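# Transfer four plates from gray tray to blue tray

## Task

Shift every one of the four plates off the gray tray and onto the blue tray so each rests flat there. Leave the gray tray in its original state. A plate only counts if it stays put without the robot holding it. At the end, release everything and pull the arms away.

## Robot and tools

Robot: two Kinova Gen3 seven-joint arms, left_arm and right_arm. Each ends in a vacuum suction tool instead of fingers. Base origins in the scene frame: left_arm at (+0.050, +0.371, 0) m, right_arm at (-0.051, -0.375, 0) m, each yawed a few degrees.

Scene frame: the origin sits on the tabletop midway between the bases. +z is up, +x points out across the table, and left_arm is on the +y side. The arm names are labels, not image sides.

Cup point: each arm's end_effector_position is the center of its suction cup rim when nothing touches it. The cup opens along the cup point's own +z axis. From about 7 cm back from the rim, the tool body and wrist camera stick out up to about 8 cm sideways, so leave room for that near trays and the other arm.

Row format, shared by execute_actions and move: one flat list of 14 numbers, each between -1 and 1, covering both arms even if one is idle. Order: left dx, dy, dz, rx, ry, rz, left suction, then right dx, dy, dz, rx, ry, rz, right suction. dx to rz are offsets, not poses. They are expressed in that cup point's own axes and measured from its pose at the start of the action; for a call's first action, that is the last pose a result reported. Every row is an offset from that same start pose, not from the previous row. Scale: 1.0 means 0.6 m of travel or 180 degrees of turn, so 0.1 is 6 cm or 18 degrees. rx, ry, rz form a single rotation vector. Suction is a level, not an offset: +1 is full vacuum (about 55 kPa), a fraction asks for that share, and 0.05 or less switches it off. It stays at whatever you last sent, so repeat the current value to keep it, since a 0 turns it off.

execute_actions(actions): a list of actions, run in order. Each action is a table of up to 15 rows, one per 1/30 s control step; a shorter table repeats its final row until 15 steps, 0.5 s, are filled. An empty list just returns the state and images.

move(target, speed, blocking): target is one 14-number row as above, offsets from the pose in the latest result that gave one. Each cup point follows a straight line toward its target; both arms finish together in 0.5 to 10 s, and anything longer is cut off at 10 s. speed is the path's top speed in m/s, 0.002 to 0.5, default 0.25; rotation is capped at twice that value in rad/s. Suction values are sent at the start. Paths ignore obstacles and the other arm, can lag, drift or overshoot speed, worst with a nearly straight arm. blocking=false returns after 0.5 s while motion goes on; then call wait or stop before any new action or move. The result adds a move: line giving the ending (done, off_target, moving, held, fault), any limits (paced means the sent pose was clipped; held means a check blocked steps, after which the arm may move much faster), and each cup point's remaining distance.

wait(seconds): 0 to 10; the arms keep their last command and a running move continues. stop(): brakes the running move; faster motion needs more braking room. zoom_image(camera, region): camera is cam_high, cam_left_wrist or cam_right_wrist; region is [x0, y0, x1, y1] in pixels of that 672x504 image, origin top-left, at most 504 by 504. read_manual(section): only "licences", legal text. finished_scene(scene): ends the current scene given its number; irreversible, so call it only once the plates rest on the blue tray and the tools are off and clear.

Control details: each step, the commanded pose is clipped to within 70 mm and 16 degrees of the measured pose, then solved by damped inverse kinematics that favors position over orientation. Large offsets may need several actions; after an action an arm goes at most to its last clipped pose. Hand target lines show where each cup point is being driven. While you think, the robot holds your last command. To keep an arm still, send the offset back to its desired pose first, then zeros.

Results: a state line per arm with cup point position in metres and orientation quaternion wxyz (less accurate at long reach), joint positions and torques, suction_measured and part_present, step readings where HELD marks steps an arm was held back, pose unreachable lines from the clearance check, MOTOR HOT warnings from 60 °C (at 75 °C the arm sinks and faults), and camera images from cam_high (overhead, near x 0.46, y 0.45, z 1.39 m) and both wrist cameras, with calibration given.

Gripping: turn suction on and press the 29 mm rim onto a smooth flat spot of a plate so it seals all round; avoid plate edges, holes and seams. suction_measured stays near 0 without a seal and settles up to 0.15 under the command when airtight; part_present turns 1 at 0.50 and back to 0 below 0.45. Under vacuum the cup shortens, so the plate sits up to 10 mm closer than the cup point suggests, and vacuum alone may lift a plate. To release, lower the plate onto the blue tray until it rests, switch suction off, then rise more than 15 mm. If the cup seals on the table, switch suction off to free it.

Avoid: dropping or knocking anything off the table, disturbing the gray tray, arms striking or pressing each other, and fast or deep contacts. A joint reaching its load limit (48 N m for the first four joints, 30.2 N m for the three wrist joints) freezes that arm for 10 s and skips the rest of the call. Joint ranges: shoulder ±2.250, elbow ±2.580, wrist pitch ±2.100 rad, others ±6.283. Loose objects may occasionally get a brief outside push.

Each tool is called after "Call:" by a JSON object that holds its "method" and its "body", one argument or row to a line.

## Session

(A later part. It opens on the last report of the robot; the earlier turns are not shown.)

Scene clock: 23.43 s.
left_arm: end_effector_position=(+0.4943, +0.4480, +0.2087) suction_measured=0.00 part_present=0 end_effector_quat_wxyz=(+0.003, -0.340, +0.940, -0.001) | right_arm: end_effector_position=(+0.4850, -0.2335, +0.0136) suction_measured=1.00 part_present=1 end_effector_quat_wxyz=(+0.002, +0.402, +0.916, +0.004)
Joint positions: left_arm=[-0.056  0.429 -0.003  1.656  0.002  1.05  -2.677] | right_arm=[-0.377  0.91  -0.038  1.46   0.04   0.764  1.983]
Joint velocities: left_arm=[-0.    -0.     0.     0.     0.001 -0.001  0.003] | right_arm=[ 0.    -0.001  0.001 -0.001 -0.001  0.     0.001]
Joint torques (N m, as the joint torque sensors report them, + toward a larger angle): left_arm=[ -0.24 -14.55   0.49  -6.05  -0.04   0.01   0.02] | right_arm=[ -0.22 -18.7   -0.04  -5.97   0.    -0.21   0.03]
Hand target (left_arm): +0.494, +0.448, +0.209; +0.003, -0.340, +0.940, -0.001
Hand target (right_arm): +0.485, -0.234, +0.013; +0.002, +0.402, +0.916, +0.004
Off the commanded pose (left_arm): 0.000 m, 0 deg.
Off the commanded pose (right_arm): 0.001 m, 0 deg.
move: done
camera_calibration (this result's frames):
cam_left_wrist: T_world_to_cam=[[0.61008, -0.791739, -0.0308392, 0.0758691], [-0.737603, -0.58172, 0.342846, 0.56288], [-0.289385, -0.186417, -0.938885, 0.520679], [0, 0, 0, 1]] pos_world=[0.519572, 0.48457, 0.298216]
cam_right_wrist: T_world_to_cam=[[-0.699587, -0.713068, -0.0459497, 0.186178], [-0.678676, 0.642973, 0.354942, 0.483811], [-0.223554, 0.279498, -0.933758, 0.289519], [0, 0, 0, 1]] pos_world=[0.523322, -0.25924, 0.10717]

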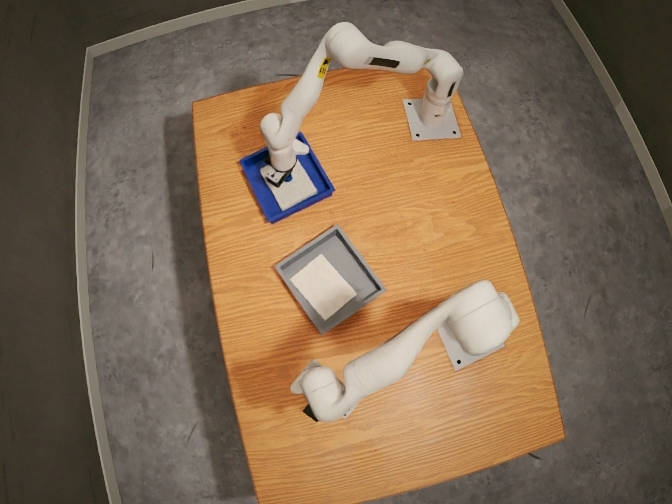

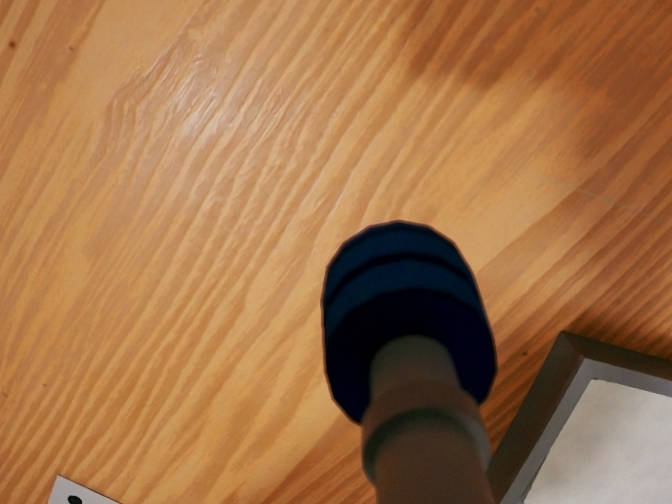

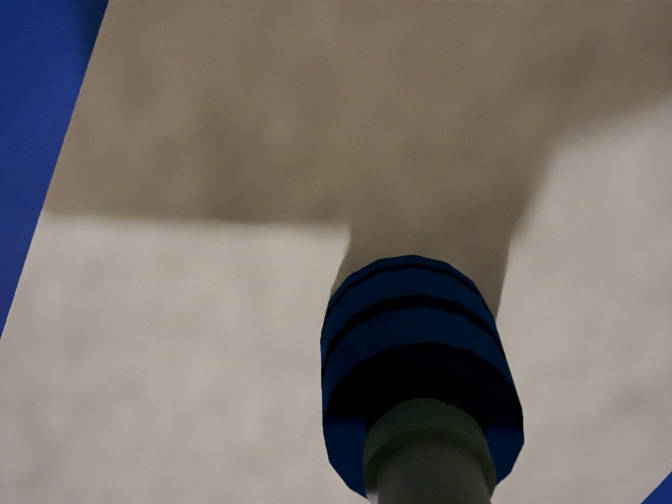

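Call:
{"method": "move", "body": {
  "target": [0,0,0,0,0,0,0,0,0,-0.104,0,0,0,0],
  "speed": 0.1
}}

Call:
{"method": "move", "body": {
  "target": [0,0,0,0,0,0,0,0.483,0.354,0,0,0,-0.067,0],
  "speed": 0.4
}}

Call:
{"method": "move", "body": {
  "target": [0,0,0,0,0,0,0,0,0.01,0.12,0,0,0,1],
  "speed": 0.1
}}

Scene clock: 26.13 s.
left_arm: end_effector_position=(+0.4943, +0.4480, +0.2087) suction_measured=0.00 part_present=0 end_effector_quat_wxyz=(+0.003, -0.340, +0.940, -0.001) | right_arm: end_effector_position=(+0.4846, -0.2337, +0.0758) suction_measured=0.00 part_present=0 end_effector_quat_wxyz=(+0.002, +0.402, +0.916, +0.004)
Joint positions: left_arm=[-0.056  0.429 -0.003  1.656  0.002  1.05  -2.677] | right_arm=[-0.376  0.81  -0.04   1.431  0.034  0.893  1.988]
Joint velocities: left_arm=[-0.    -0.    -0.     0.    -0.001  0.    -0.   ] | right_arm=[-0.001 -0.004  0.001  0.    -0.    -0.001  0.   ]
Joint torques (N m, as the joint torque sensors report them, + toward a larger angle): left_arm=[ -0.48 -14.62   0.45  -5.96  -0.01   0.07   0.08] | right_arm=[ -0.12 -18.44  -0.1   -6.74   0.11  -0.02   0.06]
Hand target (left_arm): +0.494, +0.448, +0.209; +0.003, -0.340, +0.940, -0.001
Hand target (right_arm): +0.485, -0.234, +0.076; +0.003, +0.402, +0.916, +0.004
Off the commanded pose (left_arm): 0.000 m, 0 deg.
Off the commanded pose (right_arm): 0.000 m, 0 deg.
move: done
camera_calibration (this result's frames):
cam_left_wrist: T_world_to_cam=[[0.61008, -0.791739, -0.0308388, 0.0758687], [-0.737604, -0.581719, 0.342846, 0.562881], [-0.289384, -0.186417, -0.938885, 0.520679], [0, 0, 0, 1]] pos_world=[0.519573, 0.48457, 0.298216]
cam_right_wrist: T_world_to_cam=[[-0.699454, -0.713226, -0.0455249, 0.188403], [-0.678711, 0.642952, 0.354914, 0.461605], [-0.223863, 0.279144, -0.93379, 0.347619], [0, 0, 0, 1]] pos_world=[0.522895, -0.259452, 0.16935]

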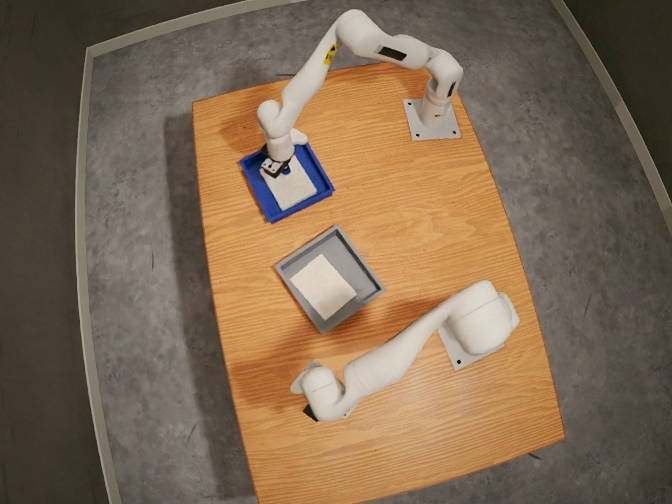

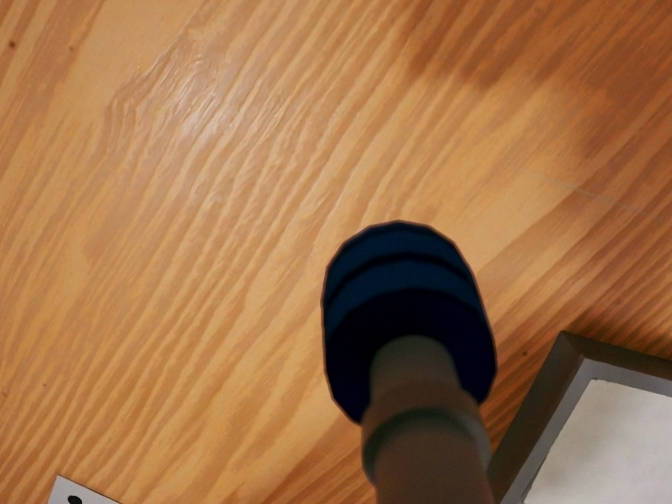

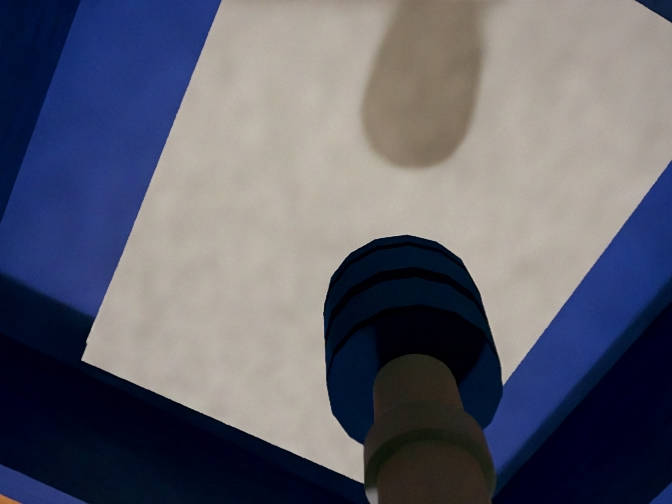

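Scene clock: 27.67 s.
left_arm: end_effector_position=(+0.4943, +0.4480, +0.2087) suction_measured=0.00 part_present=0 end_effector_quat_wxyz=(+0.003, -0.340, +0.940, -0.001) | right_arm: end_effector_position=(+0.4453, +0.1233, +0.0779) suction_measured=0.00 part_present=0 end_effector_quat_wxyz=(+0.002, +0.304, +0.953, +0.005)
Joint positions: left_arm=[-0.056  0.429 -0.003  1.656  0.002  1.05  -2.677] | right_arm=[-0.904  1.192 -0.066  0.565  0.061  1.376  1.682]
Joint velocities: left_arm=[ 0.    -0.     0.    -0.001  0.001 -0.     0.001] | right_arm=[-0.004  0.021  0.001 -0.019 -0.     0.006 -0.001]
Joint torques (N m, as the joint torque sensors report them, + toward a larger angle): left_arm=[ -0.35 -14.65   0.53  -5.96  -0.04   0.04  -0.07] | right_arm=[ -0.03 -23.44   0.03  -7.99   0.13   0.19   0.06]
Hand target (left_arm): +0.494, +0.448, +0.209; +0.003, -0.340, +0.940, -0.001
Hand target (right_arm): +0.445, +0.123, +0.077; +0.001, +0.304, +0.953, +0.004
Off the commanded pose (left_arm): 0.000 m, 0 deg.
Off the commanded pose (right_arm): 0.001 m, 0 deg.
move: done
camera_calibration (this result's frames):
cam_left_wrist: T_world_to_cam=[[0.61008, -0.791739, -0.0308385, 0.0758682], [-0.737604, -0.58172, 0.342845, 0.562882], [-0.289383, -0.186416, -0.938886, 0.520678], [0, 0, 0, 1]] pos_world=[0.519574, 0.48457, 0.298216]
cam_right_wrist: T_world_to_cam=[[-0.53618, -0.842816, -0.0466041, 0.359017], [-0.797294, 0.487544, 0.355842, 0.276499], [-0.277188, 0.227953, -0.933383, 0.271221], [0, 0, 0, 1]] pos_world=[0.488128, 0.105954, 0.171495]

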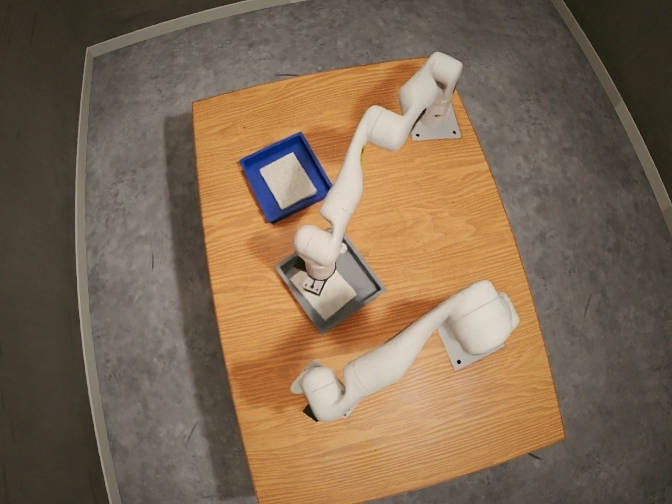

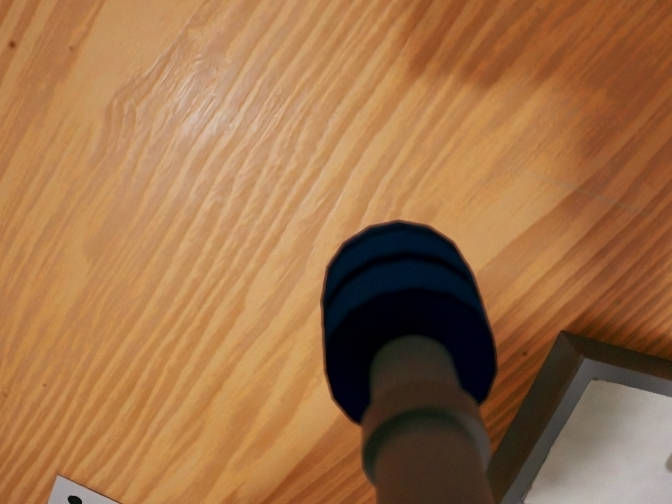

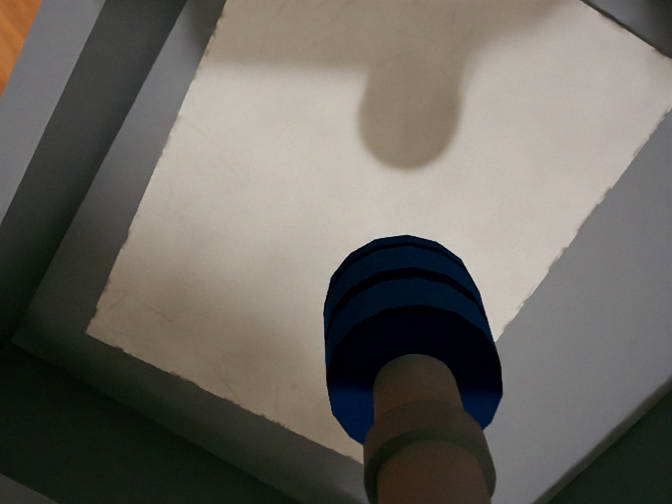

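Scene clock: 28.80 s.
left_arm: end_effector_position=(+0.4943, +0.4480, +0.2087) suction_measured=0.00 part_present=0 end_effector_quat_wxyz=(+0.003, -0.340, +0.940, -0.001) | right_arm: end_effector_position=(+0.4490, +0.1283, +0.0056) suction_measured=0.61 part_present=1 end_effector_quat_wxyz=(+0.001, +0.304, +0.953, +0.004)
Joint positions: left_arm=[-0.056  0.429 -0.003  1.656  0.002  1.05  -2.677] | right_arm=[-0.905  1.296 -0.066  0.562  0.065  1.276  1.68 ]
Joint velocities: left_arm=[-0.    -0.     0.    -0.     0.001 -0.    -0.001] | right_arm=[-0.002 -0.004  0.    -0.004 -0.001 -0.001 -0.001]
Joint torques (N m, as the joint torque sensors report them, + toward a larger angle): left_arm=[ -0.55 -14.66   0.46  -5.91  -0.13   0.11  -0.12] | right_arm=[ -0.06 -24.61   0.    -9.03   0.06   0.06   0.02]
Hand target (left_arm): +0.494, +0.448, +0.209; +0.003, -0.340, +0.940, -0.001
Hand target (right_arm): +0.449, +0.129, +0.006; +0.002, +0.304, +0.953, +0.005
Off the commanded pose (left_arm): 0.000 m, 0 deg.
Off the commanded pose (right_arm): 0.001 m, 0 deg.
move: done
camera_calibration (this result's frames):
cam_left_wrist: T_world_to_cam=[[0.61008, -0.791739, -0.0308382, 0.0758679], [-0.737604, -0.58172, 0.342845, 0.562883], [-0.289383, -0.186416, -0.938886, 0.520678], [0, 0, 0, 1]] pos_world=[0.519574, 0.48457, 0.298215]
cam_right_wrist: T_world_to_cam=[[-0.53642, -0.842706, -0.0458174, 0.362006], [-0.796942, 0.487928, 0.356105, 0.302577], [-0.277736, 0.227536, -0.933322, 0.203844], [0, 0, 0, 1]] pos_world=[0.491939, 0.111047, 0.0990895]

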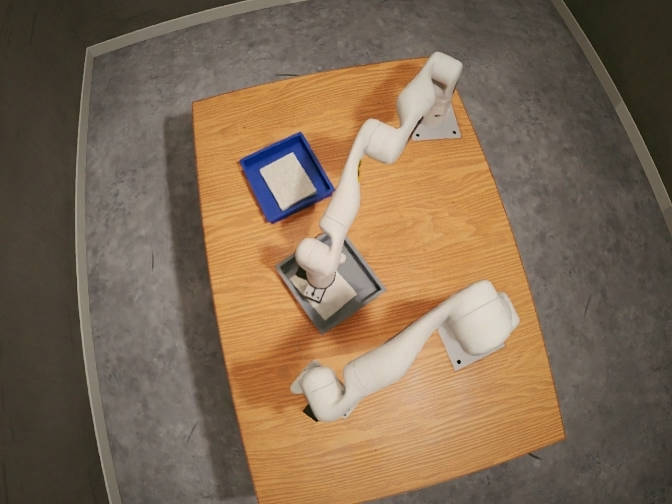

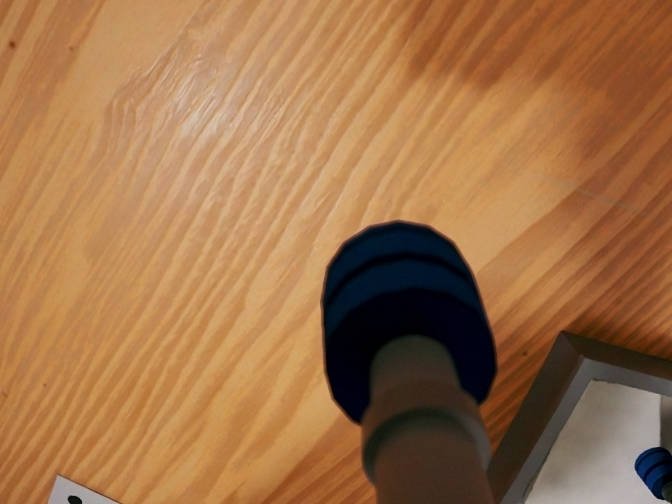

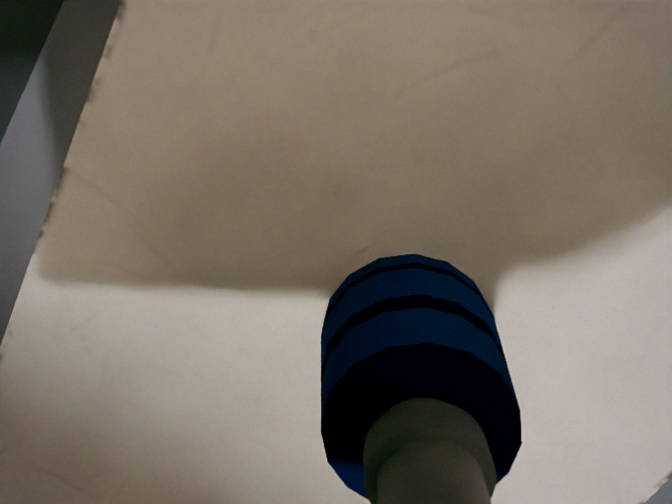

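Call:
{"method": "move", "body": {
  "target": [0,0,0,0,0,0,0,0,-0.01,-0.1205,0,0,0,1],
  "speed": 0.15
}}

Call:
{"method": "move", "body": {
  "target": [0,0,0,0,0,0,0,-0.4,-0.447,0,0,0,0.067,1],
  "speed": 0.35
}}

Call:
{"method": "move", "body": {
  "target": [0,0,0,0,0,0,0,0,0,0.096,0,0,0,1],
  "speed": 0.1
}}

Scene clock: 29.97 s.
left_arm: end_effector_position=(+0.4943, +0.4480, +0.2087) suction_measured=0.00 part_present=0 end_effector_quat_wxyz=(+0.003, -0.340, +0.940, -0.001) | right_arm: end_effector_position=(+0.4451, +0.1231, +0.0777) suction_measured=1.00 part_present=1 end_effector_quat_wxyz=(+0.001, +0.304, +0.953, +0.004)
Joint positions: left_arm=[-0.056  0.429 -0.003  1.656  0.002  1.05  -2.677] | right_arm=[-0.904  1.193 -0.066  0.564  0.061  1.377  1.682]
Joint velocities: left_arm=[ 0.     0.     0.    -0.     0.002 -0.     0.002] | right_arm=[-0.001 -0.003  0.001  0.001 -0.001 -0.    -0.   ]
Joint torques (N m, as the joint torque sensors report them, + toward a larger angle): left_arm=[ -0.65 -14.49   0.5   -5.89  -0.07   0.02  -0.02] | right_arm=[ -0.11 -24.32   0.05  -8.53   0.03   0.04   0.09]
Hand target (left_arm): +0.494, +0.448, +0.209; +0.003, -0.340, +0.940, -0.001
Hand target (right_arm): +0.445, +0.123, +0.078; +0.001, +0.304, +0.953, +0.004
Off the commanded pose (left_arm): 0.000 m, 0 deg.
Off the commanded pose (right_arm): 0.000 m, 0 deg.
move: done
camera_calibration (this result's frames):
cam_left_wrist: T_world_to_cam=[[0.61008, -0.79174, -0.0308377, 0.0758675], [-0.737605, -0.581719, 0.342844, 0.562884], [-0.289382, -0.186416, -0.938886, 0.520678], [0, 0, 0, 1]] pos_world=[0.519575, 0.48457, 0.298215]
cam_right_wrist: T_world_to_cam=[[-0.536204, -0.842855, -0.0456198, 0.35871], [-0.797054, 0.487797, 0.356031, 0.276404], [-0.27783, 0.227267, -0.93336, 0.271322], [0, 0, 0, 1]] pos_world=[0.488032, 0.105849, 0.171196]

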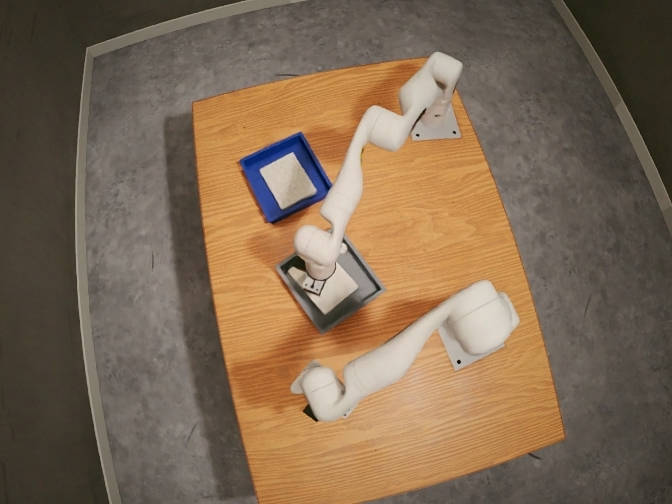

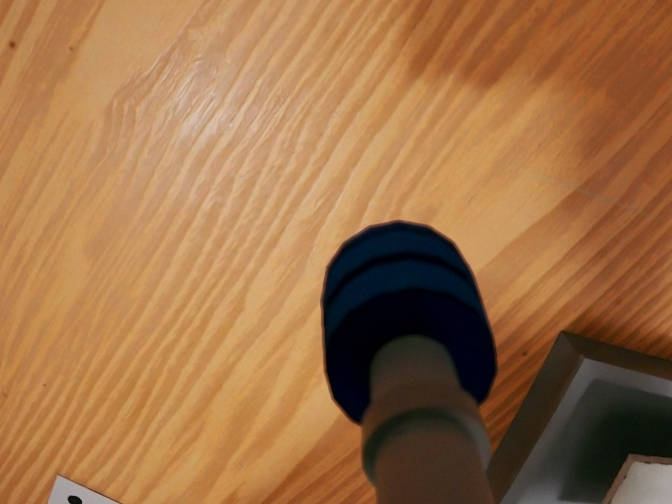

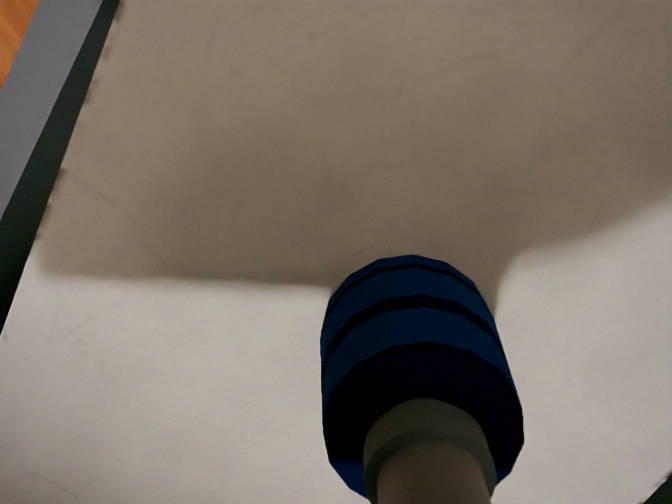

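Scene clock: 31.47 s.
left_arm: end_effector_position=(+0.4943, +0.4480, +0.2087) suction_measured=0.00 part_present=0 end_effector_quat_wxyz=(+0.003, -0.340, +0.940, -0.001) | right_arm: end_effector_position=(+0.4852, -0.2340, +0.0765) suction_measured=1.00 part_present=1 end_effector_quat_wxyz=(+0.002, +0.401, +0.916, +0.004)
Joint positions: left_arm=[-0.056  0.429 -0.003  1.656  0.002  1.05  -2.677] | right_arm=[-0.375  0.809 -0.041  1.428  0.035  0.896  1.989]
Joint velocities: left_arm=[-0.    -0.001  0.     0.     0.001 -0.     0.   ] | right_arm=[ 0.007 -0.002  0.004  0.    -0.006 -0.001  0.002]
Joint torques (N m, as the joint torque sensors report them, + toward a larger angle): left_arm=[ -0.44 -14.49   0.56  -6.11   0.01   0.06   0.08] | right_arm=[  0.   -18.97   0.32  -6.89   0.21   0.09   0.05]
Hand target (left_arm): +0.494, +0.448, +0.209; +0.003, -0.340, +0.940, -0.001
Hand target (right_arm): +0.485, -0.234, +0.077; +0.003, +0.402, +0.916, +0.004
Off the commanded pose (left_arm): 0.000 m, 0 deg.
Off the commanded pose (right_arm): 0.001 m, 0 deg.
move: done
camera_calibration (this result's frames):
cam_left_wrist: T_world_to_cam=[[0.61008, -0.79174, -0.0308375, 0.0758673], [-0.737605, -0.581719, 0.342844, 0.562884], [-0.289382, -0.186416, -0.938886, 0.520678], [0, 0, 0, 1]] pos_world=[0.519576, 0.484571, 0.298215]
cam_right_wrist: T_world_to_cam=[[-0.698905, -0.71375, -0.0457426, 0.188358], [-0.679242, 0.642367, 0.354957, 0.462044], [-0.223967, 0.279152, -0.933763, 0.348584], [0, 0, 0, 1]] pos_world=[0.523556, -0.25967, 0.170105]

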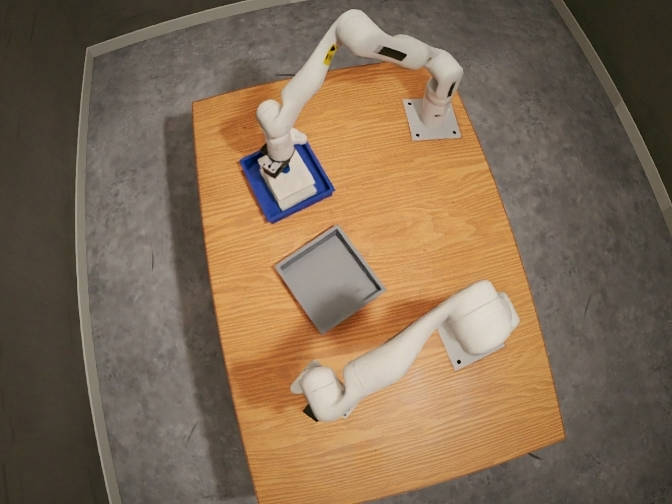

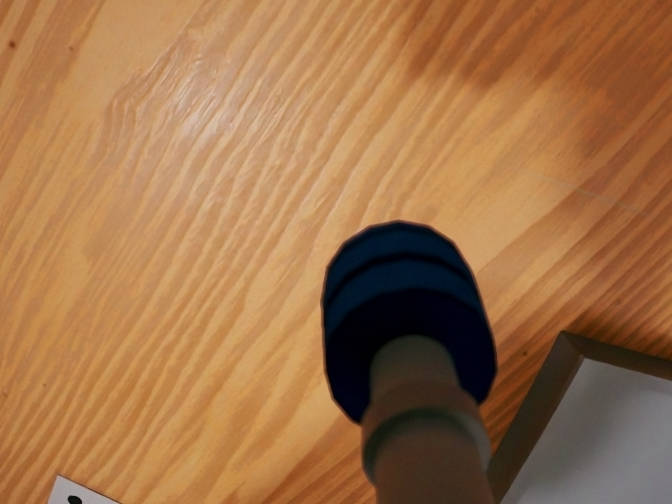

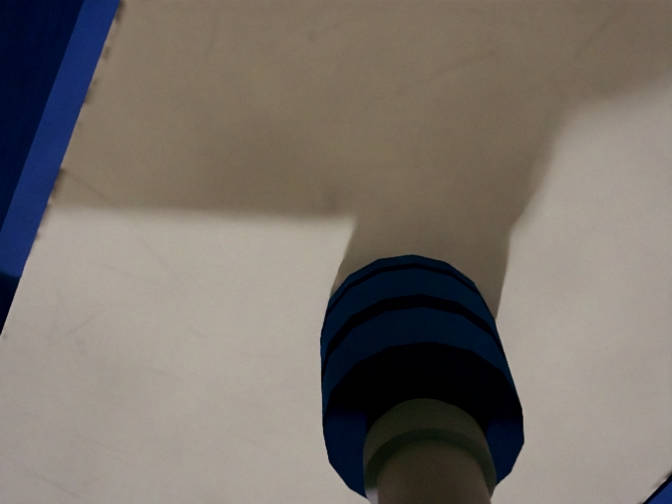

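Scene clock: 32.33 s.
left_arm: end_effector_position=(+0.4943, +0.4480, +0.2087) suction_measured=0.00 part_present=0 end_effector_quat_wxyz=(+0.003, -0.340, +0.940, -0.001) | right_arm: end_effector_position=(+0.4859, -0.2337, +0.0197) suction_measured=1.00 part_present=1 end_effector_quat_wxyz=(+0.003, +0.402, +0.916, +0.004)
Joint positions: left_arm=[-0.056  0.429 -0.003  1.656  0.002  1.05  -2.677] | right_arm=[-0.376  0.9   -0.039  1.456  0.04   0.776  1.985]
Joint velocities: left_arm=[ 0.     0.001  0.     0.    -0.002  0.     0.   ] | right_arm=[-0.001 -0.    -0.001 -0.001  0.001  0.     0.   ]
Joint torques (N m, as the joint torque sensors report them, + toward a larger angle): left_arm=[ -0.26 -14.48   0.44  -5.95  -0.04   0.07   0.  ] | right_arm=[ -0.1  -18.43   0.07  -6.06   0.03  -0.11   0.09]
Hand target (left_arm): +0.494, +0.448, +0.209; +0.003, -0.340, +0.940, -0.001
Hand target (right_arm): +0.486, -0.234, +0.019; +0.002, +0.402, +0.916, +0.004
Off the commanded pose (left_arm): 0.000 m, 0 deg.
Off the commanded pose (right_arm): 0.001 m, 0 deg.
move: done
camera_calibration (this result's frames):
cam_left_wrist: T_world_to_cam=[[0.61008, -0.79174, -0.0308371, 0.0758669], [-0.737605, -0.581719, 0.342843, 0.562885], [-0.289381, -0.186416, -0.938886, 0.520677], [0, 0, 0, 1]] pos_world=[0.519576, 0.484571, 0.298215]
cam_right_wrist: T_world_to_cam=[[-0.699004, -0.713576, -0.0469343, 0.186589], [-0.679512, 0.642317, 0.354531, 0.482608], [-0.222838, 0.279711, -0.933866, 0.295225], [0, 0, 0, 1]] pos_world=[0.524152, -0.259419, 0.113358]

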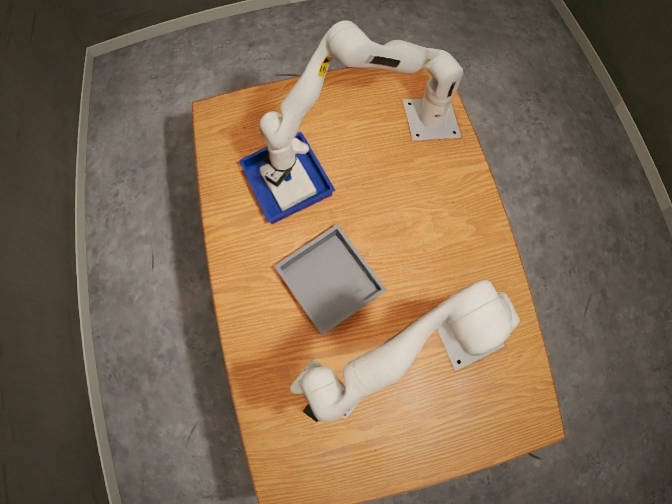

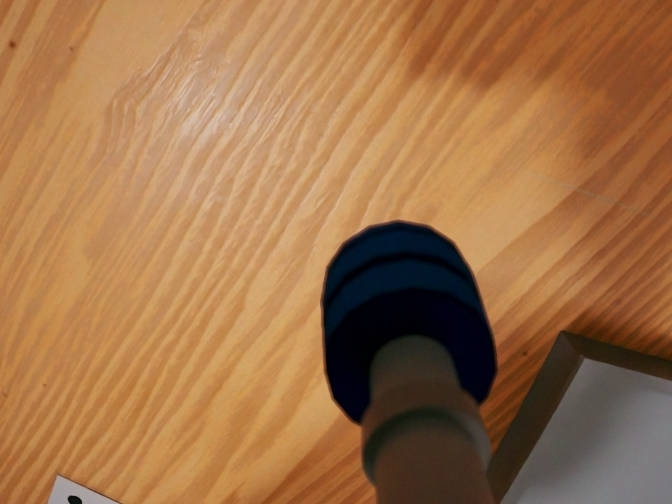

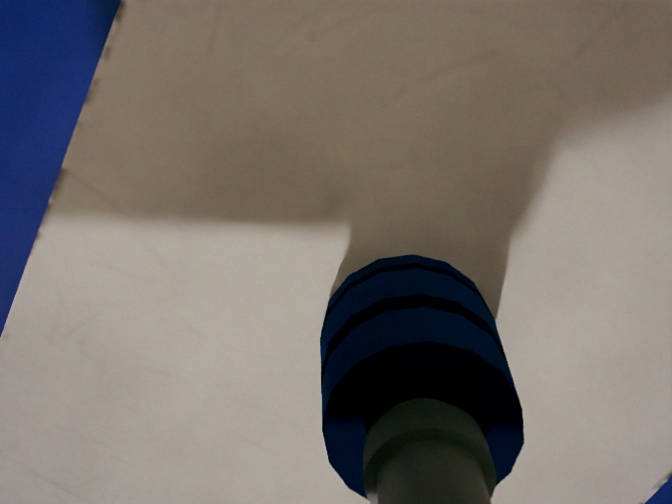

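Call:
{"method": "move", "body": {
  "target": [0,0,0,0,0,0,0,0,0,-0.07,0,0,0,0],
  "speed": 0.1
}}

Call:
{"method": "move", "body": {
  "target": [0,0,0,0,0,0,0,0,-0.41,-0.25,0,0,0,0],
  "speed": 0.4
}}

Scene clock: 33.27 s.
left_arm: end_effector_position=(+0.4943, +0.4480, +0.2087) suction_measured=0.00 part_present=0 end_effector_quat_wxyz=(+0.003, -0.340, +0.940, -0.001) | right_arm: end_effector_position=(+0.4856, -0.2339, +0.0615) suction_measured=0.00 part_present=0 end_effector_quat_wxyz=(+0.003, +0.401, +0.916, +0.004)
Joint positions: left_arm=[-0.056  0.429 -0.003  1.656  0.002  1.05  -2.677] | right_arm=[-0.375  0.832 -0.041  1.438  0.036  0.862  1.988]
Joint velocities: left_arm=[-0.     0.    -0.    -0.     0.001  0.    -0.001] | right_arm=[ 0.    -0.004 -0.     0.     0.001  0.001 -0.001]
Joint torques (N m, as the joint torque sensors report them, + toward a larger angle): left_arm=[ -0.63 -14.69   0.52  -6.04  -0.11  -0.03  -0.06] | right_arm=[ -0.23 -18.25  -0.24  -6.56   0.13  -0.01   0.04]
Hand target (left_arm): +0.494, +0.448, +0.209; +0.003, -0.340, +0.940, -0.001
Hand target (right_arm): +0.486, -0.234, +0.062; +0.003, +0.401, +0.916, +0.004
Off the commanded pose (left_arm): 0.000 m, 0 deg.
Off the commanded pose (right_arm): 0.000 m, 0 deg.
move: done
camera_calibration (this result's frames):
cam_left_wrist: T_world_to_cam=[[0.610079, -0.79174, -0.0308369, 0.0758667], [-0.737605, -0.581719, 0.342843, 0.562886], [-0.289381, -0.186416, -0.938887, 0.520677], [0, 0, 0, 1]] pos_world=[0.519577, 0.484571, 0.298215]
cam_right_wrist: T_world_to_cam=[[-0.698915, -0.713687, -0.0465713, 0.188065], [-0.679509, 0.642308, 0.354555, 0.467654], [-0.223128, 0.279449, -0.933875, 0.334312], [0, 0, 0, 1]] pos_world=[0.523811, -0.259582, 0.155155]

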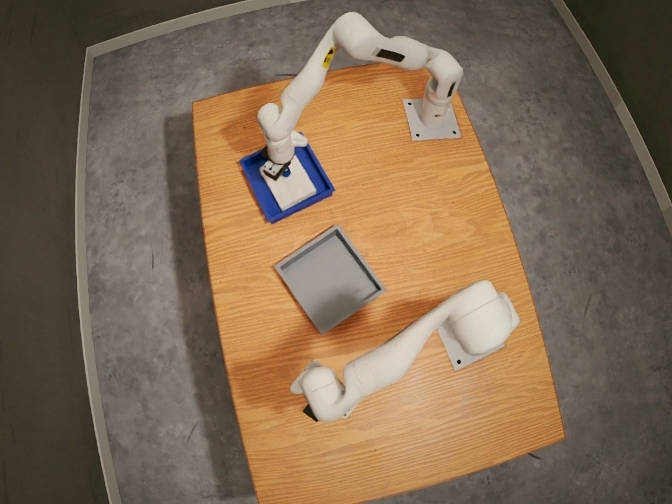

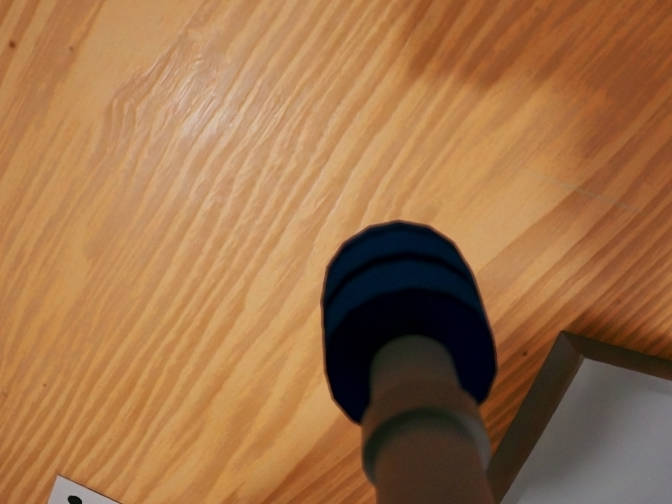

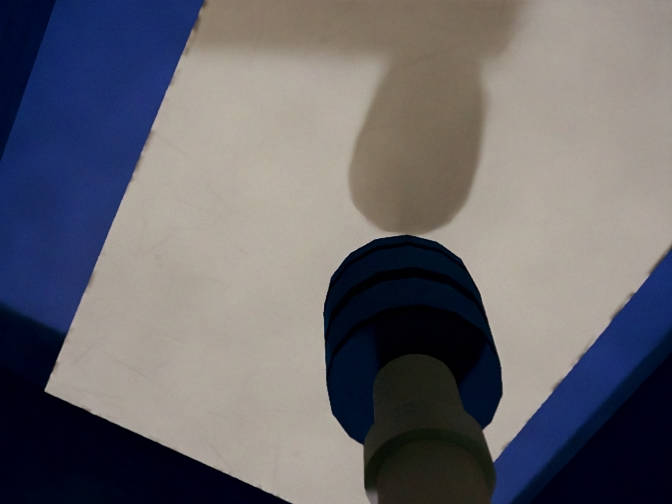

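Scene clock: 34.60 s.
left_arm: end_effector_position=(+0.4943, +0.4480, +0.2087) suction_measured=0.00 part_present=0 end_effector_quat_wxyz=(+0.003, -0.340, +0.940, -0.001) | right_arm: end_effector_position=(+0.3035, -0.4010, +0.2095) suction_measured=0.00 part_present=0 end_effector_quat_wxyz=(+0.003, +0.401, +0.916, +0.003)
Joint positions: left_arm=[-0.056  0.429 -0.003  1.656  0.002  1.05  -2.677] | right_arm=[-0.089  0.229 -0.004  1.956 -0.002  0.948  2.323]
Joint velocities: left_arm=[ 0.    -0.    -0.     0.001  0.001  0.     0.001] | right_arm=[ 0.001 -0.006  0.002  0.     0.    -0.002  0.001]
Joint torques (N m, as the joint torque sensors report them, + toward a larger angle): left_arm=[ -0.38 -14.73   0.67  -5.91  -0.04  -0.1    0.01] | right_arm=[-0.36 -9.68  0.12 -6.89  0.12  0.05  0.07]
Hand target (left_arm): +0.494, +0.448, +0.209; +0.003, -0.340, +0.940, -0.001
Hand target (right_arm): +0.304, -0.401, +0.210; +0.004, +0.401, +0.916, +0.003
Off the commanded pose (left_arm): 0.000 m, 0 deg.
Off the commanded pose (right_arm): 0.001 m, 0 deg.
move: done
camera_calibration (this result's frames):
cam_left_wrist: T_world_to_cam=[[0.610079, -0.79174, -0.0308365, 0.0758664], [-0.737606, -0.581719, 0.342842, 0.562887], [-0.28938, -0.186416, -0.938887, 0.520677], [0, 0, 0, 1]] pos_world=[0.519578, 0.484571, 0.298214]
cam_right_wrist: T_world_to_cam=[[-0.698088, -0.71462, -0.0446244, -0.0526292], [-0.6803, 0.642545, 0.352602, 0.399607], [-0.223303, 0.276505, -0.934709, 0.477635], [0, 0, 0, 1]] pos_world=[0.34177, -0.426444, 0.3032]

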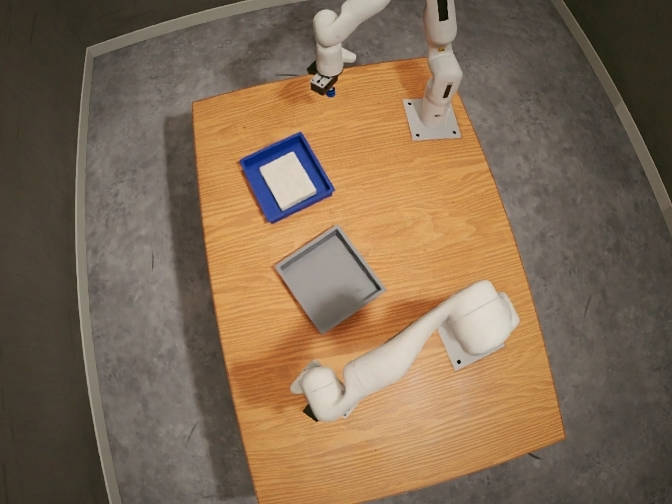

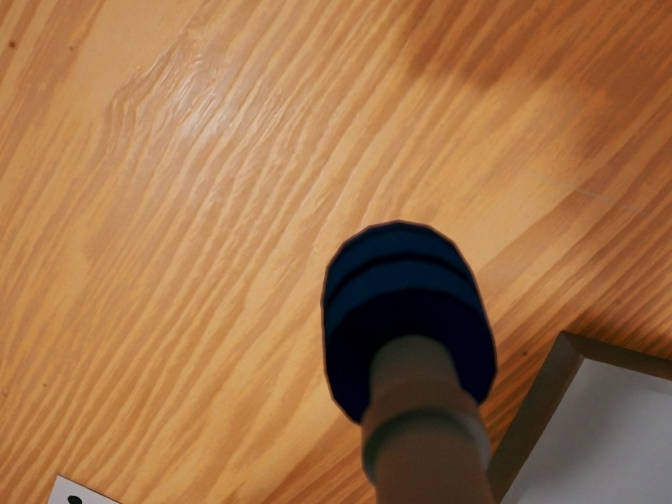

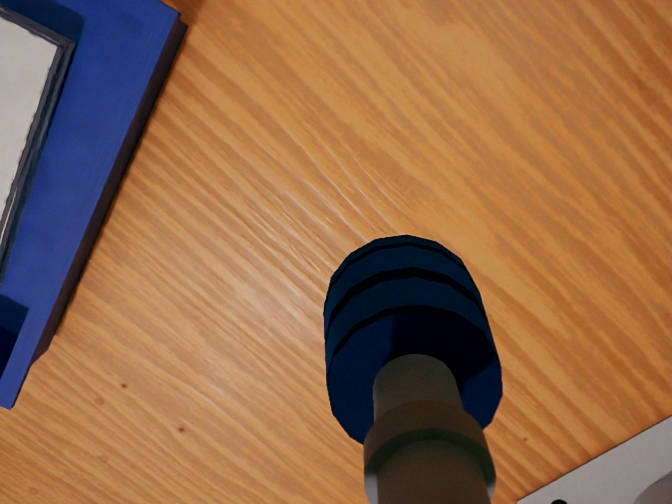

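Call:
{"method": "finished_scene", "body": {
  "scene": 2
}}

The scene is finished: the task was done.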